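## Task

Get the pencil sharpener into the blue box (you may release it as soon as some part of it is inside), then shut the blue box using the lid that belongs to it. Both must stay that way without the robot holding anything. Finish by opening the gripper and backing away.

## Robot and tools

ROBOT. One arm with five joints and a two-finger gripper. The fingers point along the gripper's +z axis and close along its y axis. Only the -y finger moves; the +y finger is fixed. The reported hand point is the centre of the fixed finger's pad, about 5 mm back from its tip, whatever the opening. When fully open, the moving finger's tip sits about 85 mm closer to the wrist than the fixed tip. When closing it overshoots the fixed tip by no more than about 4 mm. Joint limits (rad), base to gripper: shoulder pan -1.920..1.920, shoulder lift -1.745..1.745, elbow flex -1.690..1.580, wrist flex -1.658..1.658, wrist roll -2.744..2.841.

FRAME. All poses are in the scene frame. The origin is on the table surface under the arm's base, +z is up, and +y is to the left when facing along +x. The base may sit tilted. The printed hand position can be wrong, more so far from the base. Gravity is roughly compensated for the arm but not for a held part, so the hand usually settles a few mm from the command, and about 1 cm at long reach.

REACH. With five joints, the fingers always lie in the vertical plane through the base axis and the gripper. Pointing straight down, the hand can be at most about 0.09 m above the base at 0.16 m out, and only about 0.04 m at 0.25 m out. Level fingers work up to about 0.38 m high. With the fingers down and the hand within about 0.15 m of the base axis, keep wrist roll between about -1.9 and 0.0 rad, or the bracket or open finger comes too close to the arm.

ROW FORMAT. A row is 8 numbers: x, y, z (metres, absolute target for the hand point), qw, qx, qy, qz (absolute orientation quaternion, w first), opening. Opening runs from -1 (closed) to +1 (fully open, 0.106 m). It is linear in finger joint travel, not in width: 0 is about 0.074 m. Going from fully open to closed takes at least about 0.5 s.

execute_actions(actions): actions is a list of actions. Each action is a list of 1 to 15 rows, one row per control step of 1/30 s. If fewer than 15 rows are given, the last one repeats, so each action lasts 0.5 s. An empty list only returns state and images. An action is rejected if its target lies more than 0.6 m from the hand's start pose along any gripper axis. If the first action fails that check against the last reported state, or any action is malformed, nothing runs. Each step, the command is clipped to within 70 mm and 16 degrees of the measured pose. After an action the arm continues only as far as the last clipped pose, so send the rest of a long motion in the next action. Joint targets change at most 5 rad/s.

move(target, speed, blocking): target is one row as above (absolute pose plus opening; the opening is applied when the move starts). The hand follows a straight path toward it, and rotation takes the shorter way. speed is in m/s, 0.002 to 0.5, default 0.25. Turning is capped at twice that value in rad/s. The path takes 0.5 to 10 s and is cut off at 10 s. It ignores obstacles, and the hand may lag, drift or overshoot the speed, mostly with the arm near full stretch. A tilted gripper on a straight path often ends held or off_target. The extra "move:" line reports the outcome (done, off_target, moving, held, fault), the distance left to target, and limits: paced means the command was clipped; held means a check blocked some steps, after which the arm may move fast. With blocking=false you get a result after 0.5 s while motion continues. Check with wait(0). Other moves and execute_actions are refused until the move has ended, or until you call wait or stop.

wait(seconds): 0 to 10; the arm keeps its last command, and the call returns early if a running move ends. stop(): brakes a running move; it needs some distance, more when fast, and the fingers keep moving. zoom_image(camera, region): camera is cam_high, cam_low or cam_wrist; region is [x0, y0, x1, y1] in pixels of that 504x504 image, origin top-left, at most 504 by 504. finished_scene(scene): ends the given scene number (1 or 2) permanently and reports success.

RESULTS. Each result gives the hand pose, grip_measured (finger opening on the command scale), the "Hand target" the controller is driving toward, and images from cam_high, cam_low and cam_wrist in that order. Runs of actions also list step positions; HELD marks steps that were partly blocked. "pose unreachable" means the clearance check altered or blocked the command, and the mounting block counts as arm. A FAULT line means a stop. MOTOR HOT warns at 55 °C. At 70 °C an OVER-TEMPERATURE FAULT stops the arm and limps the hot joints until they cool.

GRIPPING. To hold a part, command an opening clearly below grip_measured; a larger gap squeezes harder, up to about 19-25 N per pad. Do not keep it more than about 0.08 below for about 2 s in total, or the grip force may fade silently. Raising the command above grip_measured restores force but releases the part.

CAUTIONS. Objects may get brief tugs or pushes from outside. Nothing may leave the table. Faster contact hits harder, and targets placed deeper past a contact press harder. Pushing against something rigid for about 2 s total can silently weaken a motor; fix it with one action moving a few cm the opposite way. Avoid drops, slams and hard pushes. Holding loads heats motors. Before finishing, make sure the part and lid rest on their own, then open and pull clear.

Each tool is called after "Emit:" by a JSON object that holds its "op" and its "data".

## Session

Emit:
{"op": "execute_actions", "data": {"actions": []}}

Scene clock: 0.00 s.
end_effector_position=(+0.3445, -0.2252, +0.2594) grip_measured=+1.00 end_effector_quat_wxyz=(+0.560, -0.007, +0.737, -0.379)
Joint positions: [ 0.551  0.692 -0.966  0.362 -0.903  0.106]
Motor temperatures (°C, as the motors report them): [24 25 21 23 20]
Hand target: +0.345, -0.225, +0.259; +0.560, -0.007, +0.737, -0.379

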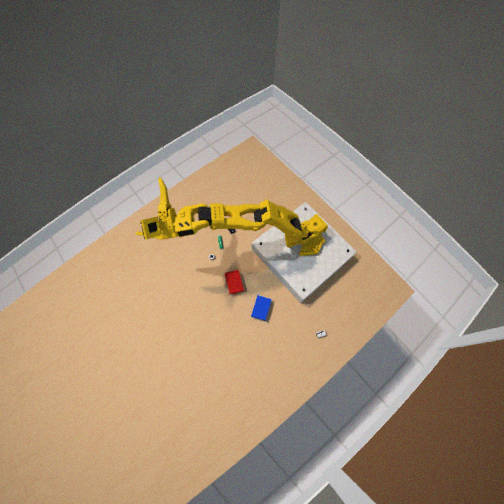

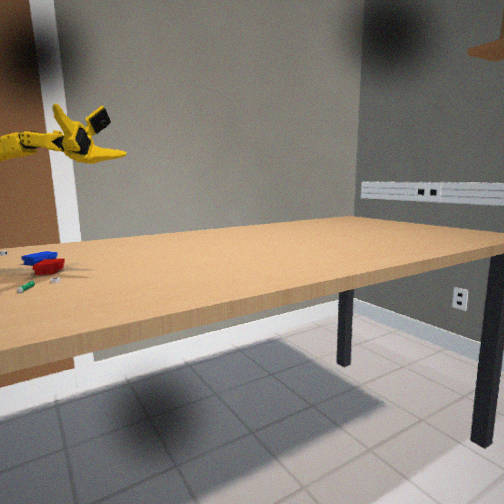

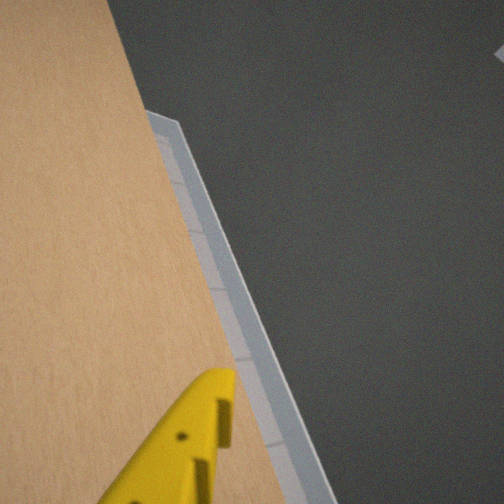

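Emit:
{"op": "zoom_image", "data": {"camera": "cam_high", "region": [190,210,350,360]}}

Emit:
{"op": "move", "data": {"target": [0.2,0.03,0.09,0,0.385,0.923,0,1]}}

Region (190, 210, 350, 360) of cam_high's 504x504 image, scaled by 3.150, with more detail than that image has; it fills the top 472 rows of this view, and the rest is white.

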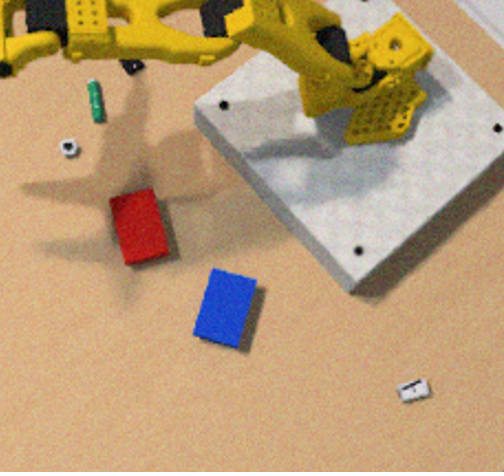

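Scene clock: 13.20 s.
end_effector_position=(+0.2142, +0.0319, +0.0911) grip_measured=+1.00 end_effector_quat_wxyz=(+0.022, +0.371, +0.928, +0.018)
Joint positions: [-0.162  0.117  0.123  1.285 -2.41   0.106]
Motor temperatures (°C, as the motors report them): [24 25 21 23 20]
Hand target: +0.210, +0.033, +0.085; +0.008, +0.372, +0.928, +0.010
Off the commanded pose: 0.014 m, 4 deg.
move: off_target; limits=paced

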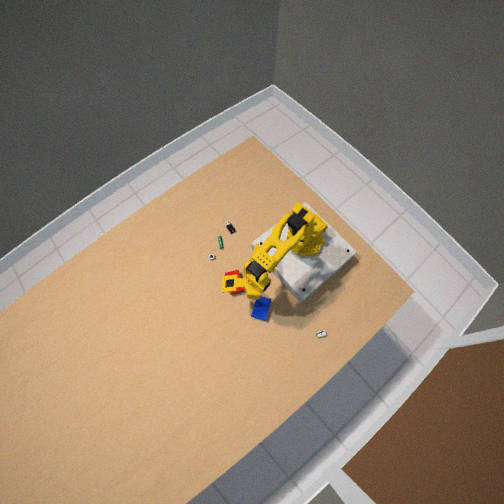

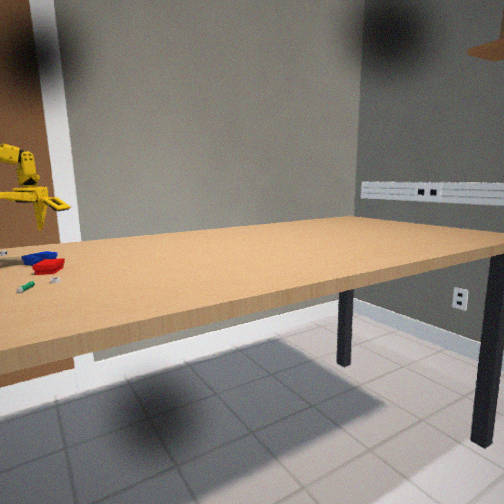

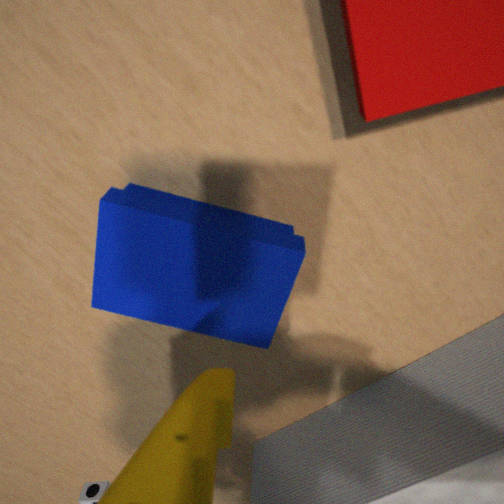

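Emit:
{"op": "zoom_image", "data": {"camera": "cam_high", "region": [195,215,255,275]}}

Emit:
{"op": "zoom_image", "data": {"camera": "cam_high", "region": [295,310,345,360]}}

Emit:
{"op": "zoom_image", "data": {"camera": "cam_low", "region": [0,235,80,305]}}

Region (195, 215, 255, 275) of cam_high's 504x504 image, scaled by 8.400, with more detail than that image has.

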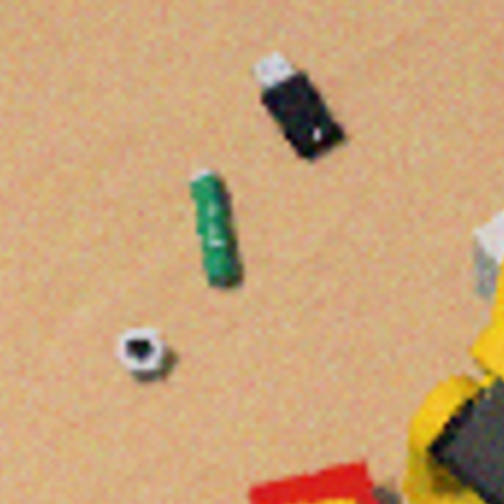

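Region (295, 310, 345, 360) of cam_high's 504x504 image, scaled by 10.080, with more detail than that image has.

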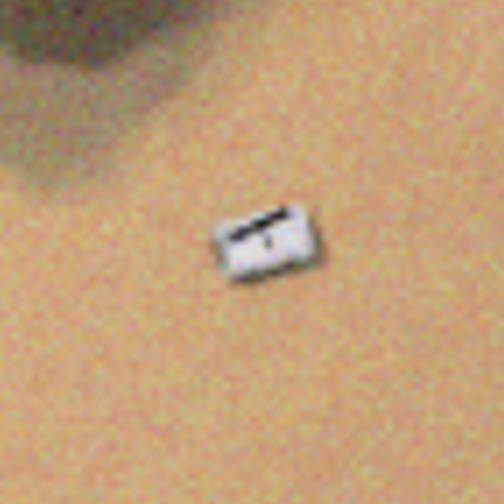

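Region (0, 235, 80, 305) of cam_low's 504x504 image, scaled by 6.300, with more detail than that image has; it fills the top 441 rows of this view, and the rest is white.

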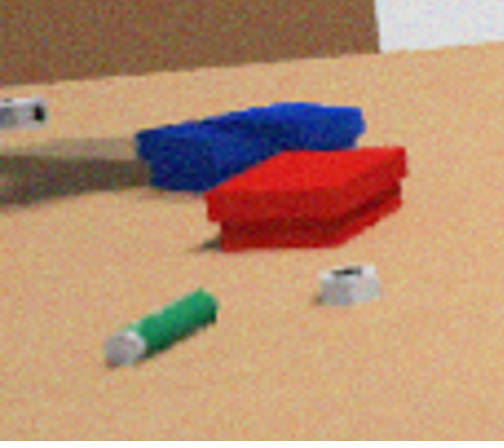

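Emit:
{"op": "move", "data": {"target": [0.19,0.078,0.065,0,-0.276,0.961,0,0.5], "speed": 0.15}}

Scene clock: 41.63 s.
end_effector_position=(+0.1945, +0.0783, +0.0700) grip_measured=+0.51 end_effector_quat_wxyz=(+0.011, -0.267, +0.964, +0.005)
Joint positions: [-0.383  0.216  0.149  1.195 -1.33   0.098]
Motor temperatures (°C, as the motors report them): [24 25 21 23 20]
Hand target: +0.192, +0.079, +0.065; +0.001, -0.276, +0.961, +0.004
Off the commanded pose: 0.007 m, 2 deg.
move: done

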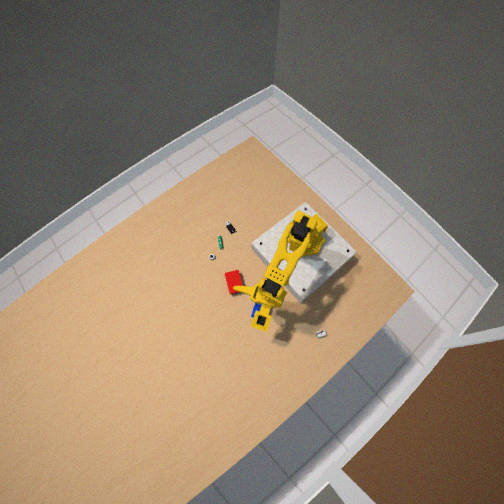

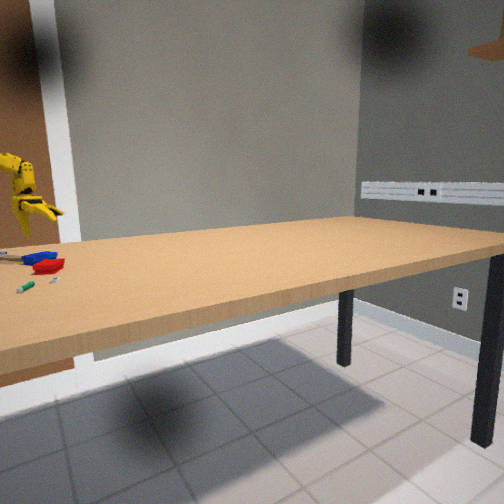

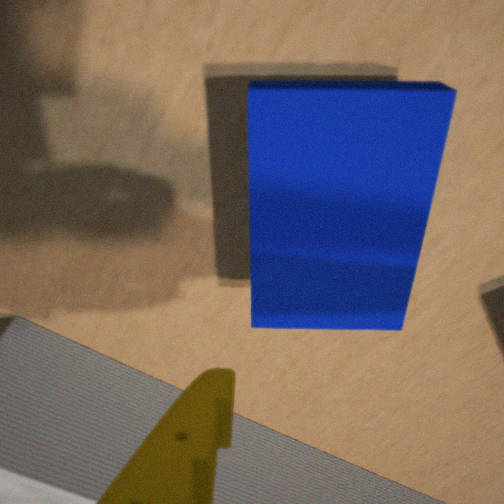

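Emit:
{"op": "move", "data": {"target": [0.189,0.078,0.013,0,-0.276,0.961,0,0.5], "speed": 0.05}}

Emit:
{"op": "move", "data": {"target": [0.189,0.078,0.013,0,-0.276,0.961,0,-0.62]}}

Emit:
{"op": "move", "data": {"target": [0.189,0.078,0.06,0,-0.276,0.961,0,-0.62], "speed": 0.04}}

Scene clock: 50.77 s.
end_effector_position=(+0.1949, +0.0789, +0.0184) grip_measured=+0.51 end_effector_quat_wxyz=(+0.011, -0.267, +0.963, +0.005)
Joint positions: [-0.383  0.426  0.264  0.869 -1.328  0.098]
Motor temperatures (°C, as the motors report them): [24 25 21 23 20]
Hand target: +0.190, +0.078, +0.013; -0.001, -0.276, +0.961, +0.004
Off the commanded pose: 0.008 m, 2 deg.
move: done

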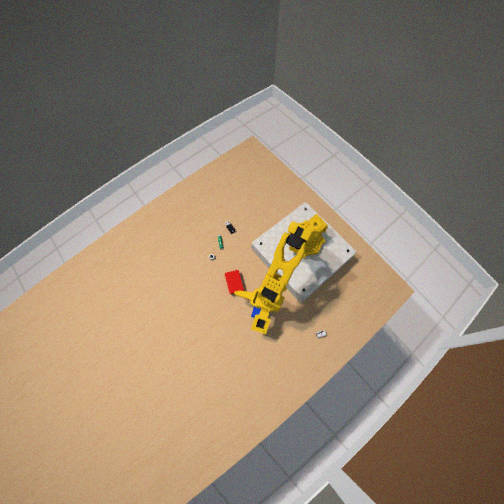

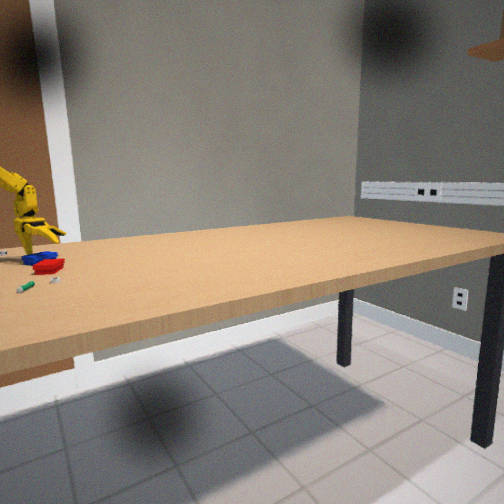

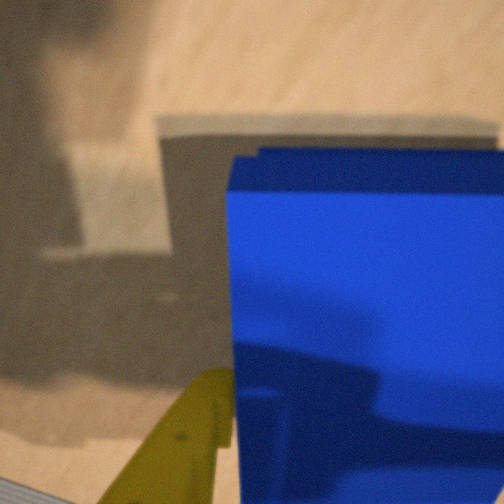

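Scene clock: 51.47 s.
end_effector_position=(+0.1944, +0.0787, +0.0177) grip_measured=-0.46 end_effector_quat_wxyz=(+0.011, -0.268, +0.963, +0.005)
Joint positions: [-0.383  0.426  0.27   0.863 -1.327  0.042]
Motor temperatures (°C, as the motors report them): [24 25 21 23 20]
Hand target: +0.189, +0.078, +0.013; -0.000, -0.276, +0.961, +0.004
Off the commanded pose: 0.007 m, 2 deg.
move: done

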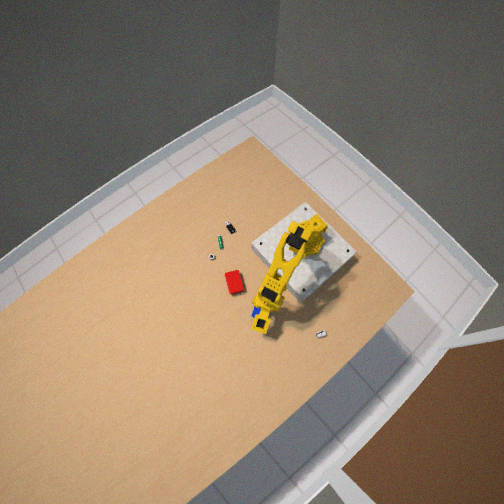

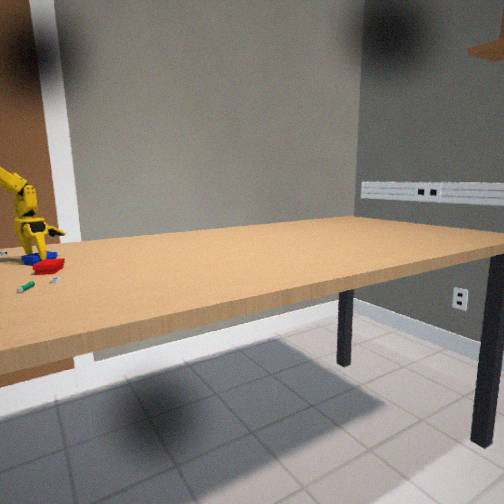

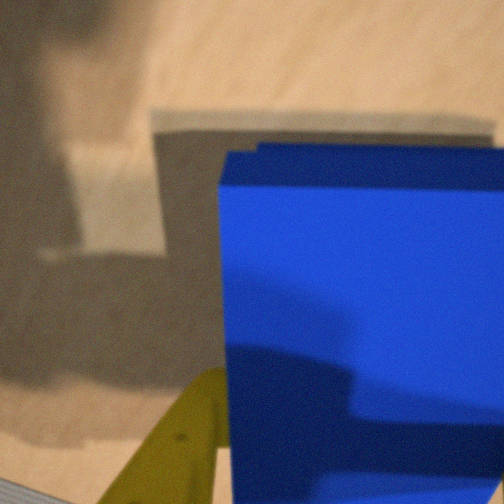

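Scene clock: 52.83 s.
end_effector_position=(+0.1877, +0.0760, +0.0568) grip_measured=-0.47 end_effector_quat_wxyz=(-0.004, -0.268, +0.963, +0.004)
Joint positions: [-0.383  0.239  0.221  1.13  -1.327  0.042]
Motor temperatures (°C, as the motors report them): [24 25 21 23 20]
Hand target: +0.188, +0.078, +0.060; -0.000, -0.276, +0.961, +0.004
Off the commanded pose: 0.004 m, 1 deg.
move: done

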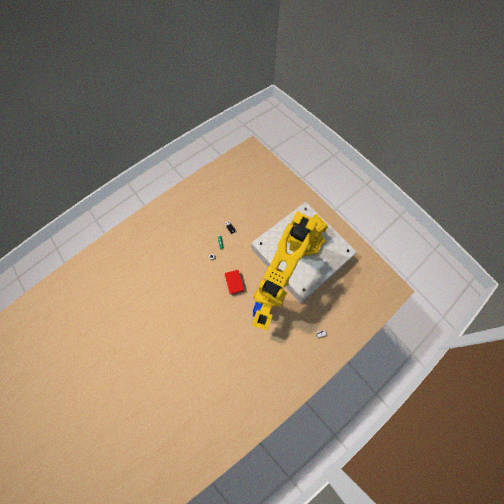

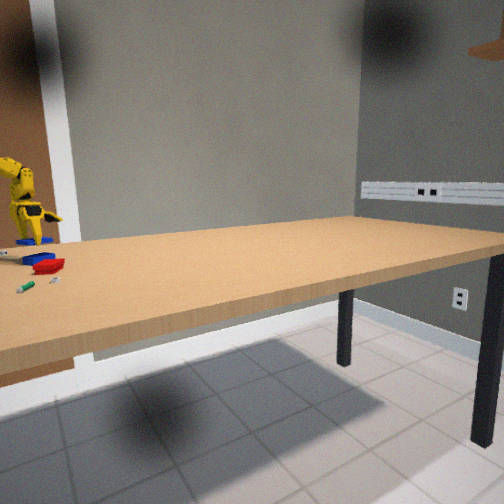

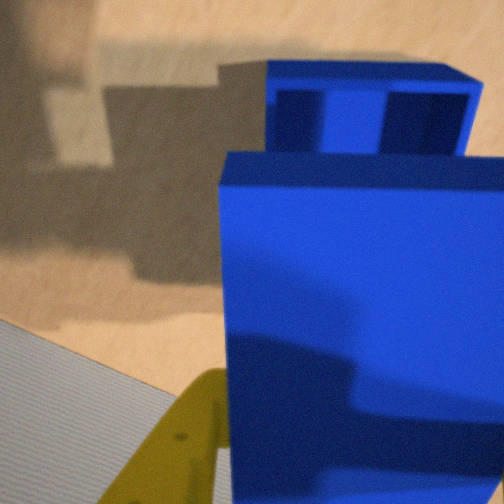

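Emit:
{"op": "move", "data": {"target": [0.242,0.14,0.05,0,-0.276,0.961,0,-0.62], "speed": 0.1}}

Emit:
{"op": "move", "data": {"target": [0.24,0.14,0.006,0,-0.276,0.961,0,-0.62], "speed": 0.04}}

Emit:
{"op": "move", "data": {"target": [0.24,0.14,0.006,0,-0.276,0.961,0,0.4]}}

Emit:
{"op": "move", "data": {"target": [0.23,0.14,0.07,0,-0.276,0.961,0,0.4], "speed": 0.1}}

Emit:
{"op": "move", "data": {"target": [0.14,0.2,0.08,0,-0.5,0.866,0,0.4], "speed": 0.15}}

Scene clock: 66.57 s.
end_effector_position=(+0.2469, +0.1385, +0.0562) grip_measured=-0.46 end_effector_quat_wxyz=(+0.027, -0.276, +0.961, +0.009)
Joint positions: [-0.519  1.101 -1.208  1.635 -1.446  0.042]
Motor temperatures (°C, as the motors report them): [24 25 21 23 20]
Hand target: +0.243, +0.139, +0.051; +0.014, -0.275, +0.961, +0.006
Off the commanded pose: 0.008 m, 3 deg.
joint sent to its limit — the command would take joint 4 (wrist flex) past its upper limit, so that joint was sent only as far as its limit.
move: off_target

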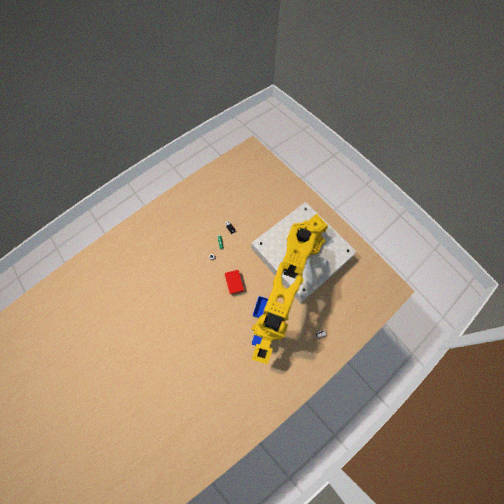

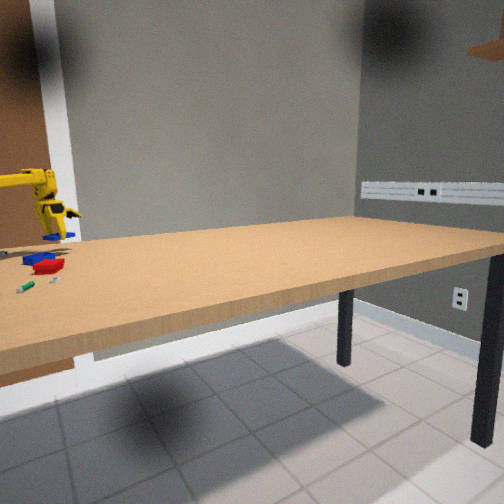

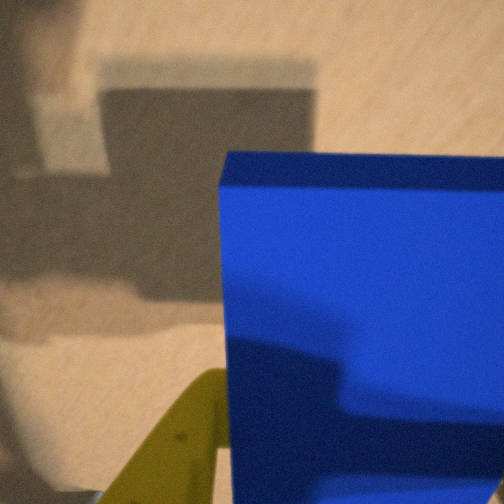

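Scene clock: 68.13 s.
end_effector_position=(+0.2437, +0.1395, +0.0120) grip_measured=-0.46 end_effector_quat_wxyz=(+0.008, -0.277, +0.961, +0.005)
Joint positions: [-0.527  1.219 -1.099  1.446 -1.452  0.042]
Motor temperatures (°C, as the motors report them): [24 25 21 23 20]
Hand target: +0.241, +0.141, +0.006; +0.001, -0.276, +0.961, +0.003
Off the commanded pose: 0.007 m, 1 deg.
move: done

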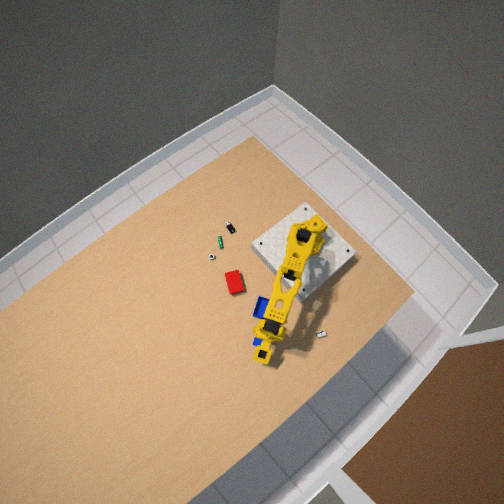

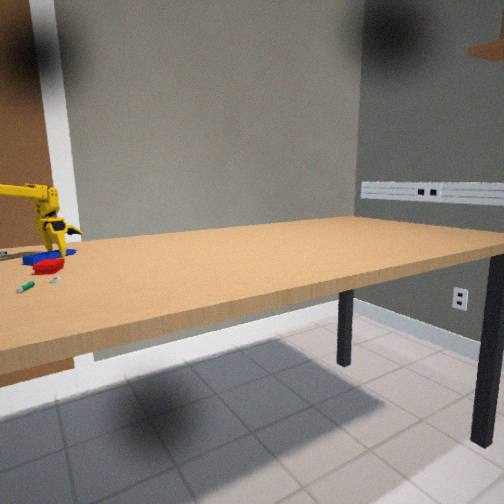

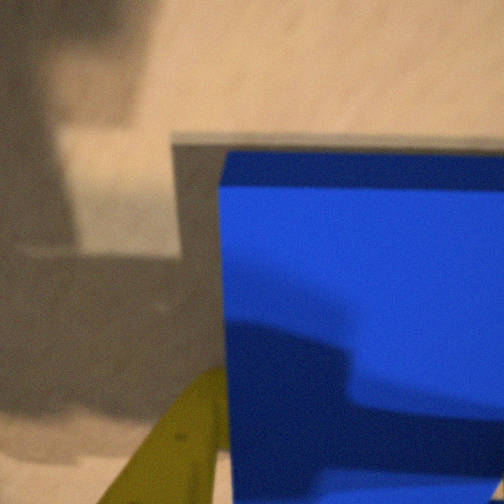

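Scene clock: 68.87 s.
end_effector_position=(+0.2437, +0.1395, +0.0120) grip_measured=+0.39 end_effector_quat_wxyz=(+0.008, -0.277, +0.961, +0.005)
Joint positions: [-0.527  1.219 -1.099  1.446 -1.452  0.094]
Motor temperatures (°C, as the motors report them): [24 25 21 23 20]
Hand target: +0.240, +0.140, +0.006; -0.001, -0.276, +0.961, +0.003
Off the commanded pose: 0.007 m, 1 deg.
move: done

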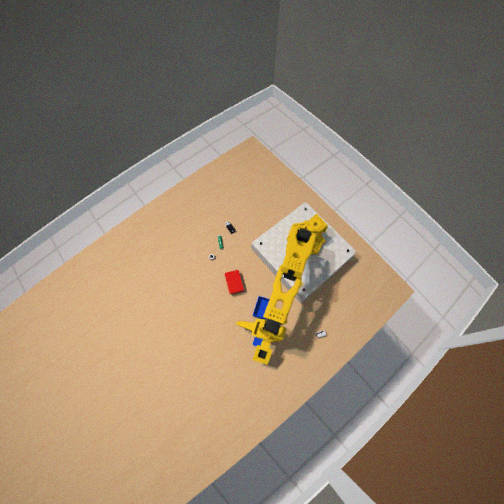

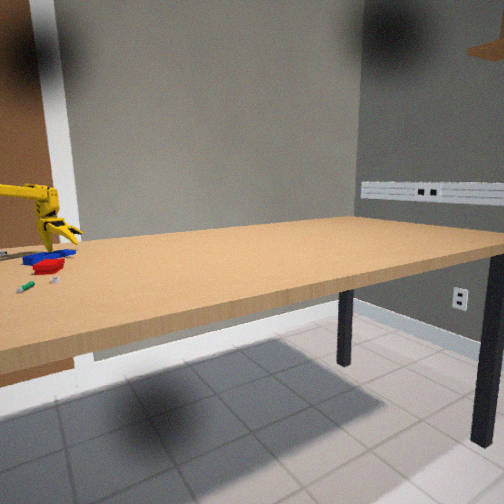

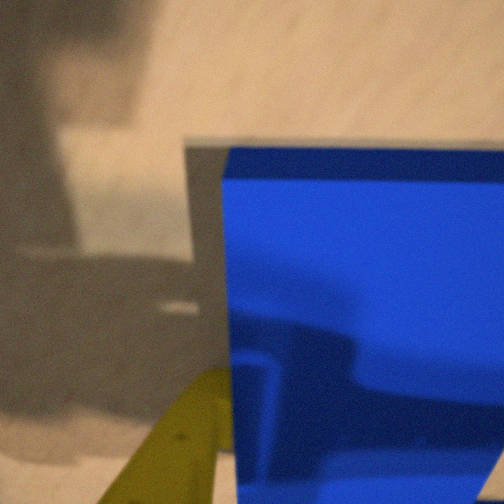

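Scene clock: 69.83 s.
end_effector_position=(+0.2327, +0.1394, +0.0688) grip_measured=+0.39 end_effector_quat_wxyz=(+0.006, -0.277, +0.961, +0.004)
Joint positions: [-0.547  0.931 -0.994  1.632 -1.472  0.094]
Motor temperatures (°C, as the motors report them): [24 25 21 23 20]
Hand target: +0.229, +0.140, +0.070; -0.001, -0.276, +0.961, +0.003
Off the commanded pose: 0.003 m, 1 deg.
move: done

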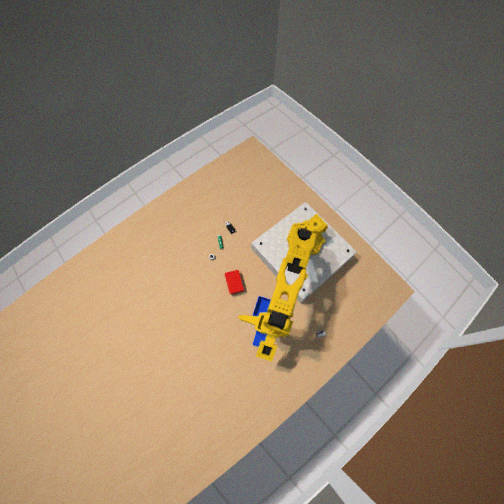

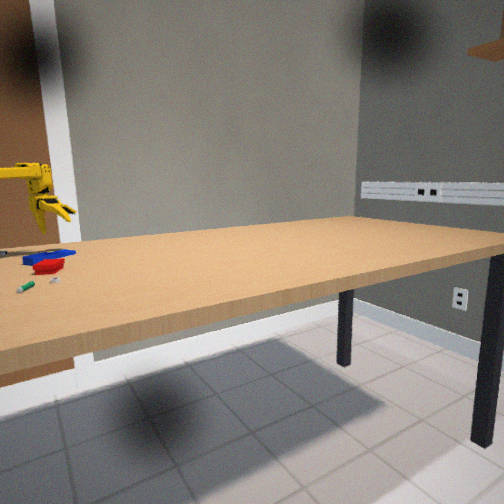

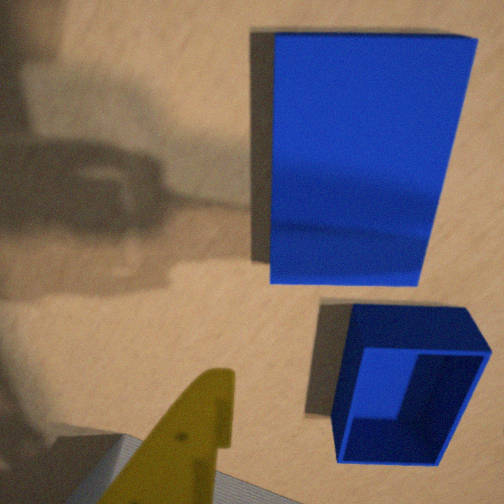

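Scene clock: 71.80 s.
end_effector_position=(+0.1432, +0.2031, +0.0790) grip_measured=+0.39 end_effector_quat_wxyz=(+0.003, -0.492, +0.871, +0.001)
Joint positions: [-0.961  0.591 -0.483  1.471 -1.42   0.094]
Motor temperatures (°C, as the motors report them): [24 25 21 23 20]
Hand target: +0.141, +0.203, +0.080; +0.001, -0.500, +0.866, +0.001
Off the commanded pose: 0.005 m, 1 deg.
move: done

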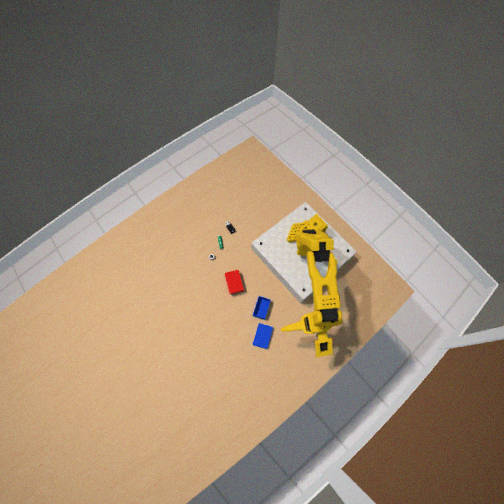

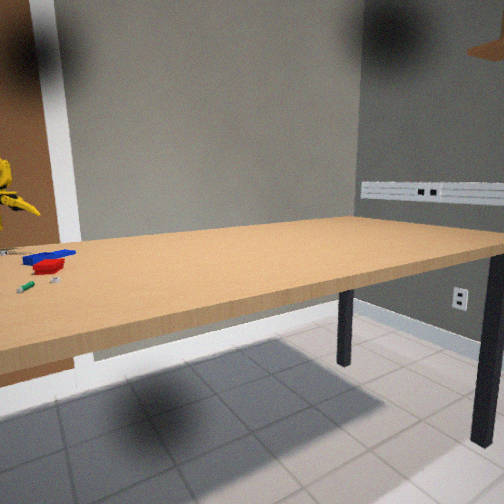

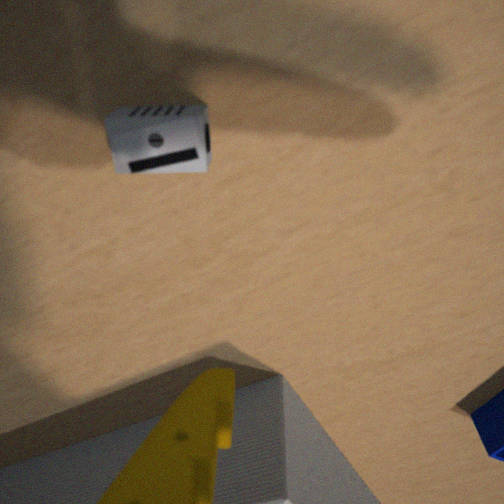

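Emit:
{"op": "move", "data": {"target": [0.123,0.209,0.05,0,-0.964,0.267,0,0], "speed": 0.15}}

Scene clock: 88.33 s.
end_effector_position=(+0.1272, +0.2129, +0.0575) grip_measured=+0.01 end_effector_quat_wxyz=(-0.015, +0.961, -0.275, +0.005)
Joint positions: [-1.069  0.649 -0.42   1.325  0.028  0.074]
Motor temperatures (°C, as the motors report them): [24 25 21 23 20]
Hand target: +0.123, +0.210, +0.050; +0.000, +0.964, -0.266, +0.001
Off the commanded pose: 0.009 m, 2 deg.
move: done

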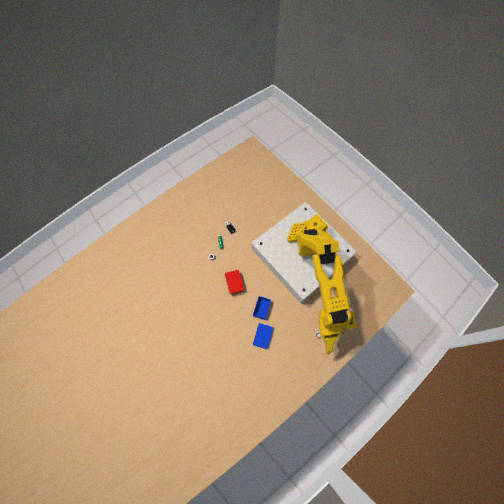

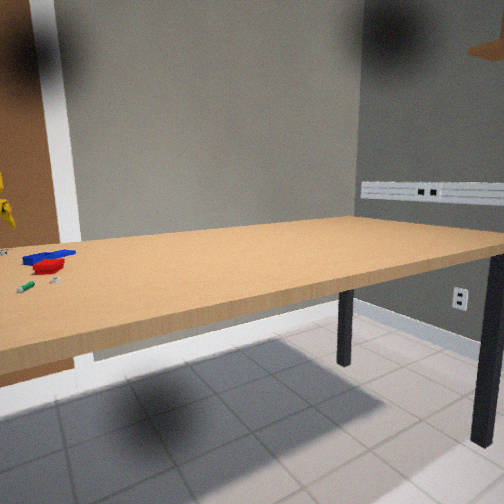

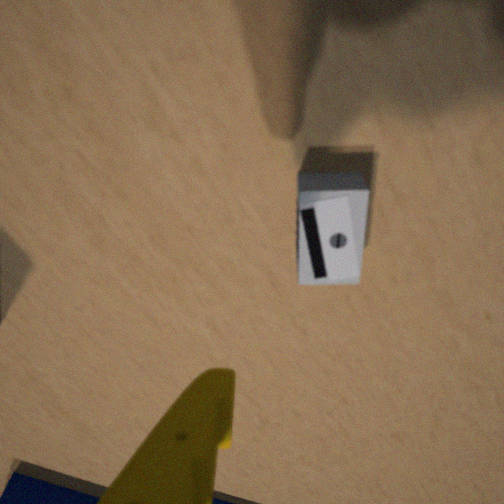

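Emit:
{"op": "move", "data": {"target": [0.129,0.218,0.03,0,-0.964,0.267,0,0], "speed": 0.06}}

Emit:
{"op": "move", "data": {"target": [0.129,0.218,0.006,0,-0.964,0.267,0,0], "speed": 0.04}}

Scene clock: 103.70 s.
end_effector_position=(+0.1306, +0.2186, +0.0345) grip_measured=+0.01 end_effector_quat_wxyz=(-0.005, +0.962, -0.274, +0.002)
Joint positions: [-1.069  0.819 -0.538  1.293  0.031  0.074]
Motor temperatures (°C, as the motors report them): [24 25 21 23 20]
Hand target: +0.129, +0.218, +0.030; -0.000, +0.964, -0.267, +0.001
Off the commanded pose: 0.005 m, 1 deg.
move: done

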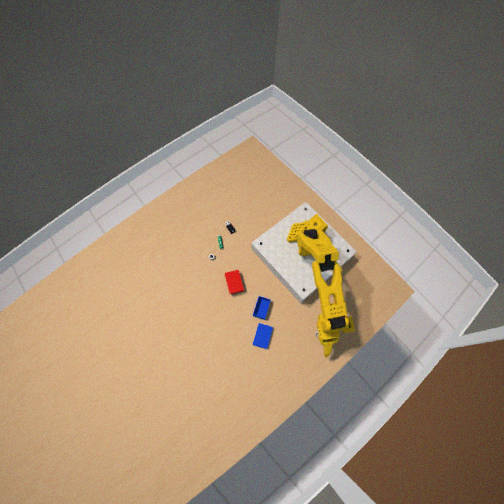

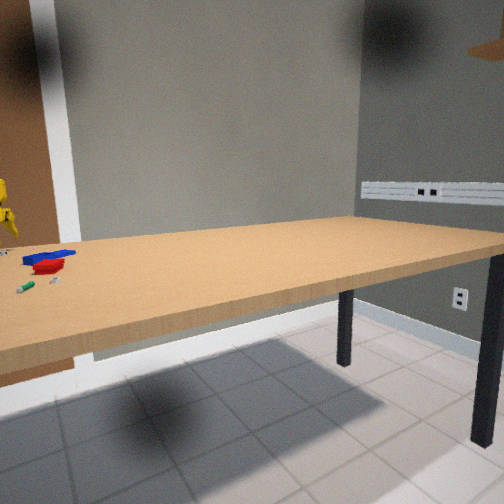

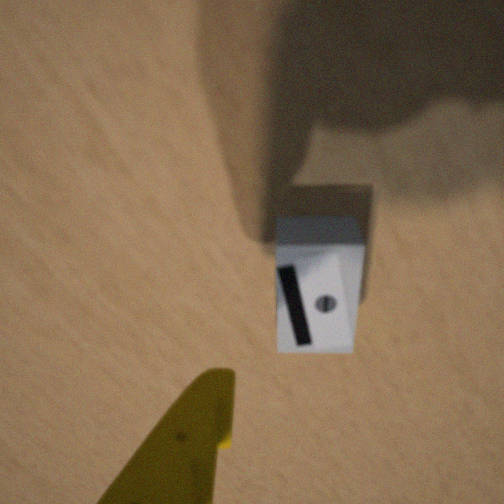

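Scene clock: 104.73 s.
end_effector_position=(+0.1321, +0.2210, +0.0127) grip_measured=+0.01 end_effector_quat_wxyz=(-0.010, +0.962, -0.274, +0.003)
Joint positions: [-1.069  0.908 -0.53   1.185  0.031  0.074]
Motor temperatures (°C, as the motors report them): [24 25 21 23 20]
Hand target: +0.129, +0.218, +0.006; +0.000, +0.964, -0.267, +0.001
Off the commanded pose: 0.008 m, 1 deg.
move: done

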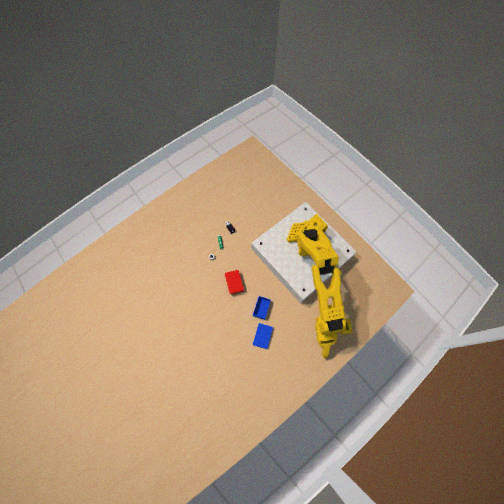

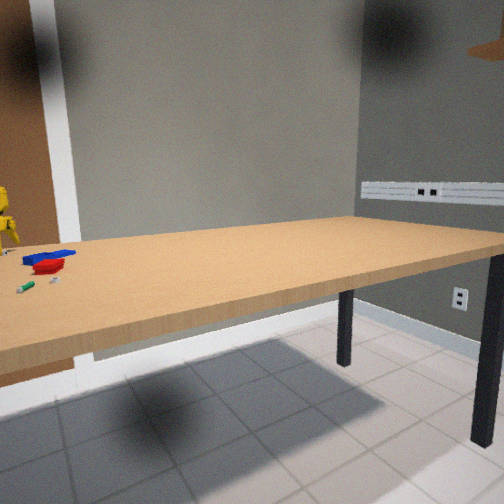

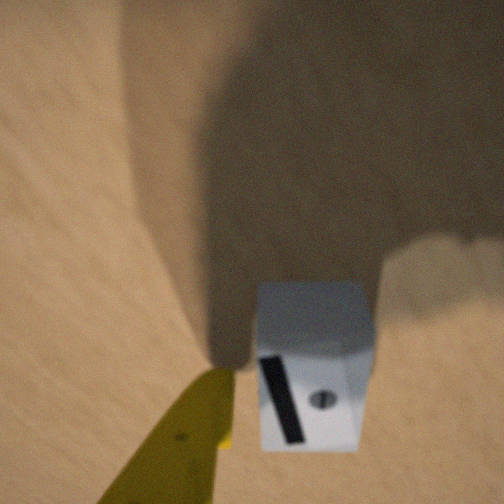

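Emit:
{"op": "move", "data": {"target": [0.130,0.220,0.004,0,-0.964,0.267,0,-0.86], "speed": 0.02}}

Emit:
{"op": "move", "data": {"target": [0.129,0.218,0.06,0,-0.964,0.267,0,-0.86], "speed": 0.06}}

Scene clock: 110.80 s.
end_effector_position=(+0.1334, +0.2232, +0.0116) grip_measured=-0.83 end_effector_quat_wxyz=(-0.014, +0.962, -0.274, +0.004)
Joint positions: [-1.069  0.928 -0.558  1.185  0.031  0.015]
Motor temperatures (°C, as the motors report them): [24 25 21 23 20]
Hand target: +0.130, +0.220, +0.004; +0.000, +0.964, -0.267, +0.001
Off the commanded pose: 0.009 m, 2 deg.
move: done

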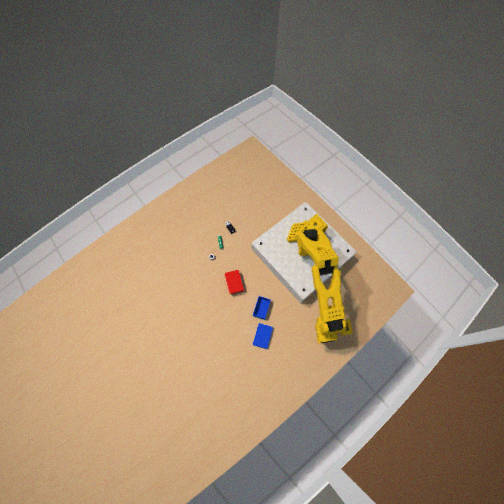

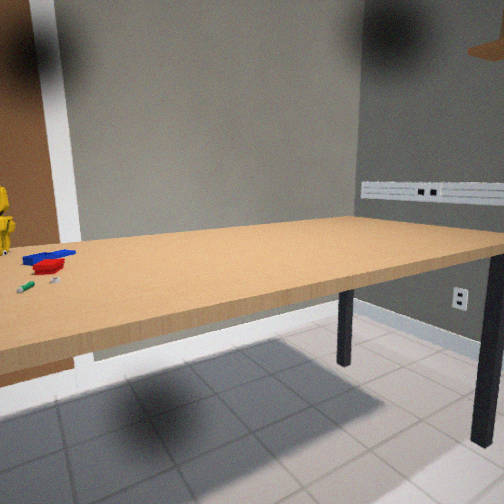

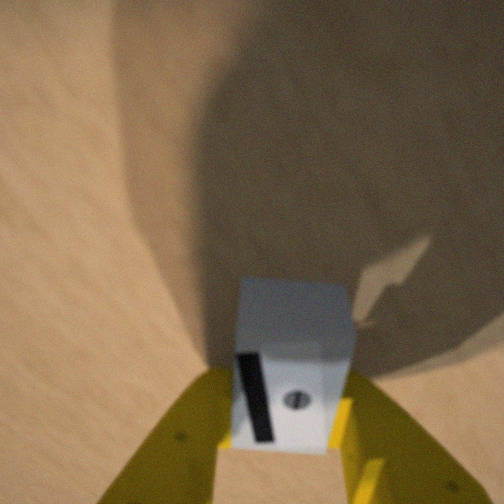

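Scene clock: 111.97 s.
end_effector_position=(+0.1290, +0.2159, +0.0560) grip_measured=-0.83 end_effector_quat_wxyz=(+0.004, +0.962, -0.274, -0.000)
Joint positions: [-1.069  0.77  -0.613  1.435  0.031  0.015]
Motor temperatures (°C, as the motors report them): [24 25 21 23 20]
Hand target: +0.128, +0.217, +0.060; -0.001, +0.964, -0.267, +0.001
Off the commanded pose: 0.005 m, 1 deg.
move: done

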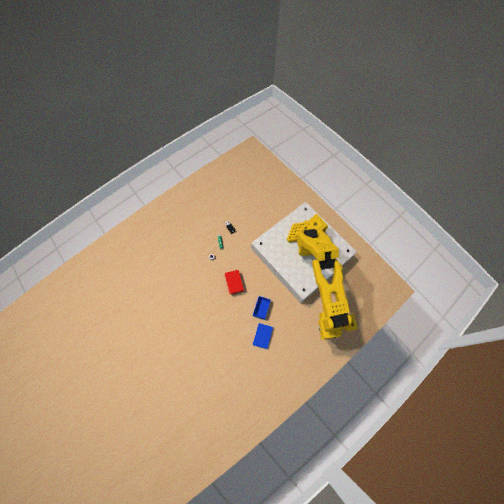

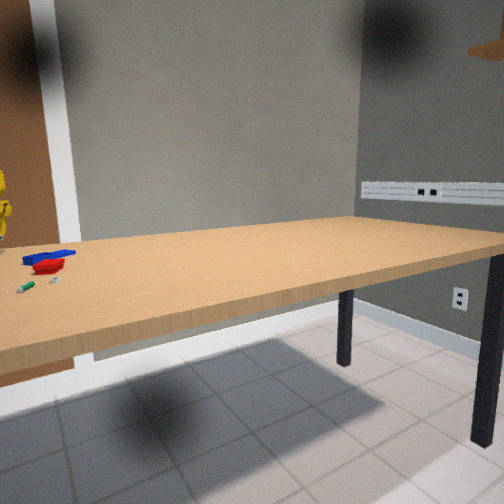

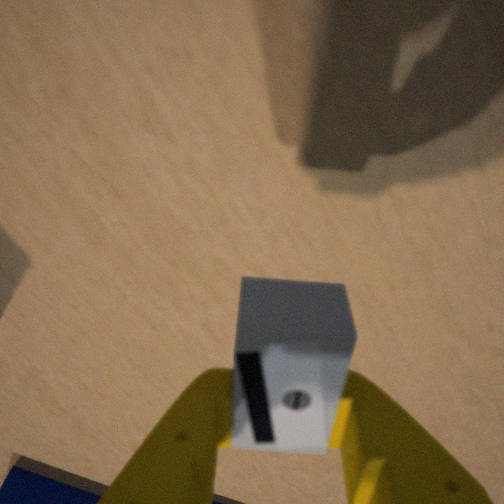

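Emit:
{"op": "move", "data": {"target": [0.197,0.068,0.06,0,-0.276,0.961,0,-0.9], "speed": 0.12}}

Emit:
{"op": "move", "data": {"target": [0.196,0.068,0.035,0,-0.276,0.961,0,-0.9], "speed": 0.04}}

Scene clock: 127.30 s.
end_effector_position=(+0.1950, +0.0659, +0.0594) grip_measured=-0.83 end_effector_quat_wxyz=(+0.002, -0.285, +0.958, +0.004)
Joint positions: [-0.326  0.247  0.189  1.142 -1.235  0.015]
Motor temperatures (°C, as the motors report them): [24 25 21 23 20]
Hand target: +0.195, +0.064, +0.059; +0.004, -0.276, +0.961, +0.004
Off the commanded pose: 0.003 m, 1 deg.
move: done

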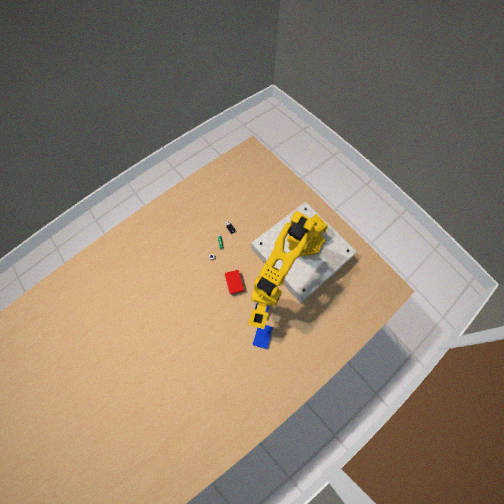

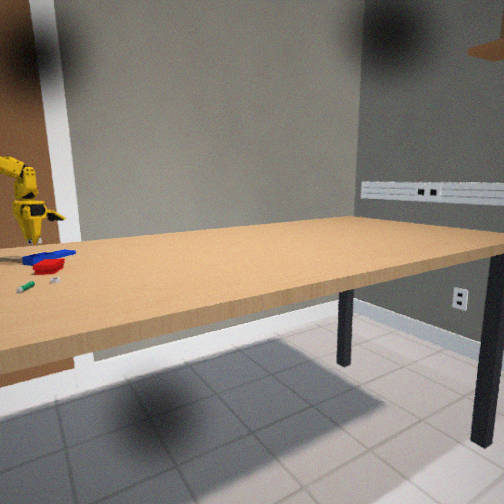

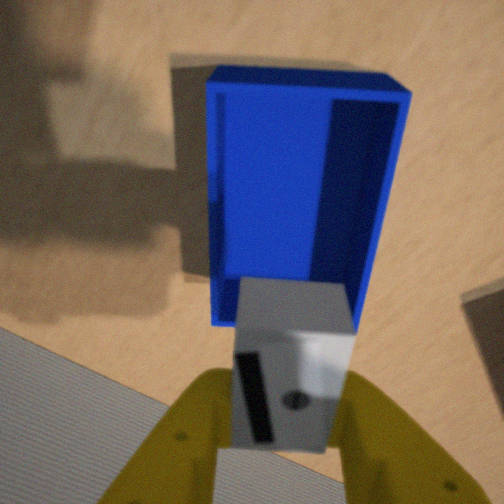

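Scene clock: 128.17 s.
end_effector_position=(+0.2011, +0.0679, +0.0408) grip_measured=-0.83 end_effector_quat_wxyz=(+0.012, -0.278, +0.961, +0.004)
Joint positions: [-0.326  0.337  0.208  1.012 -1.25   0.015]
Motor temperatures (°C, as the motors report them): [24 25 21 23 20]
Hand target: +0.196, +0.068, +0.035; -0.000, -0.276, +0.961, +0.004
Off the commanded pose: 0.008 m, 2 deg.
move: done

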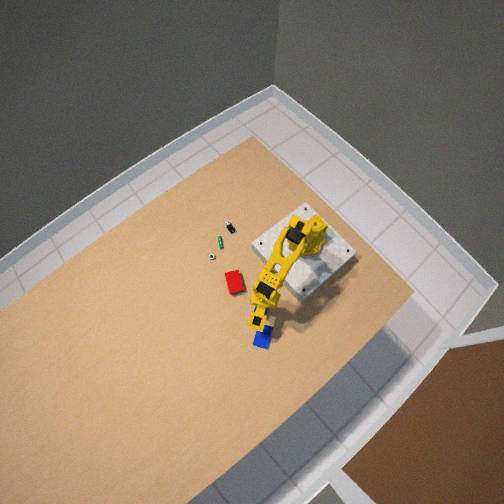

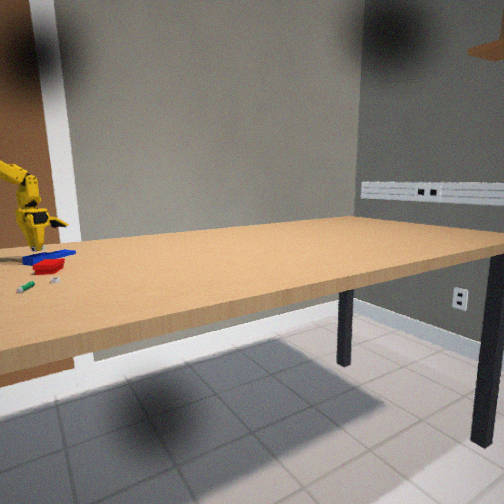

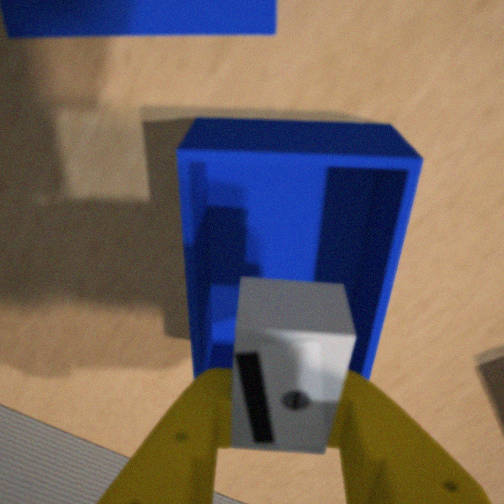

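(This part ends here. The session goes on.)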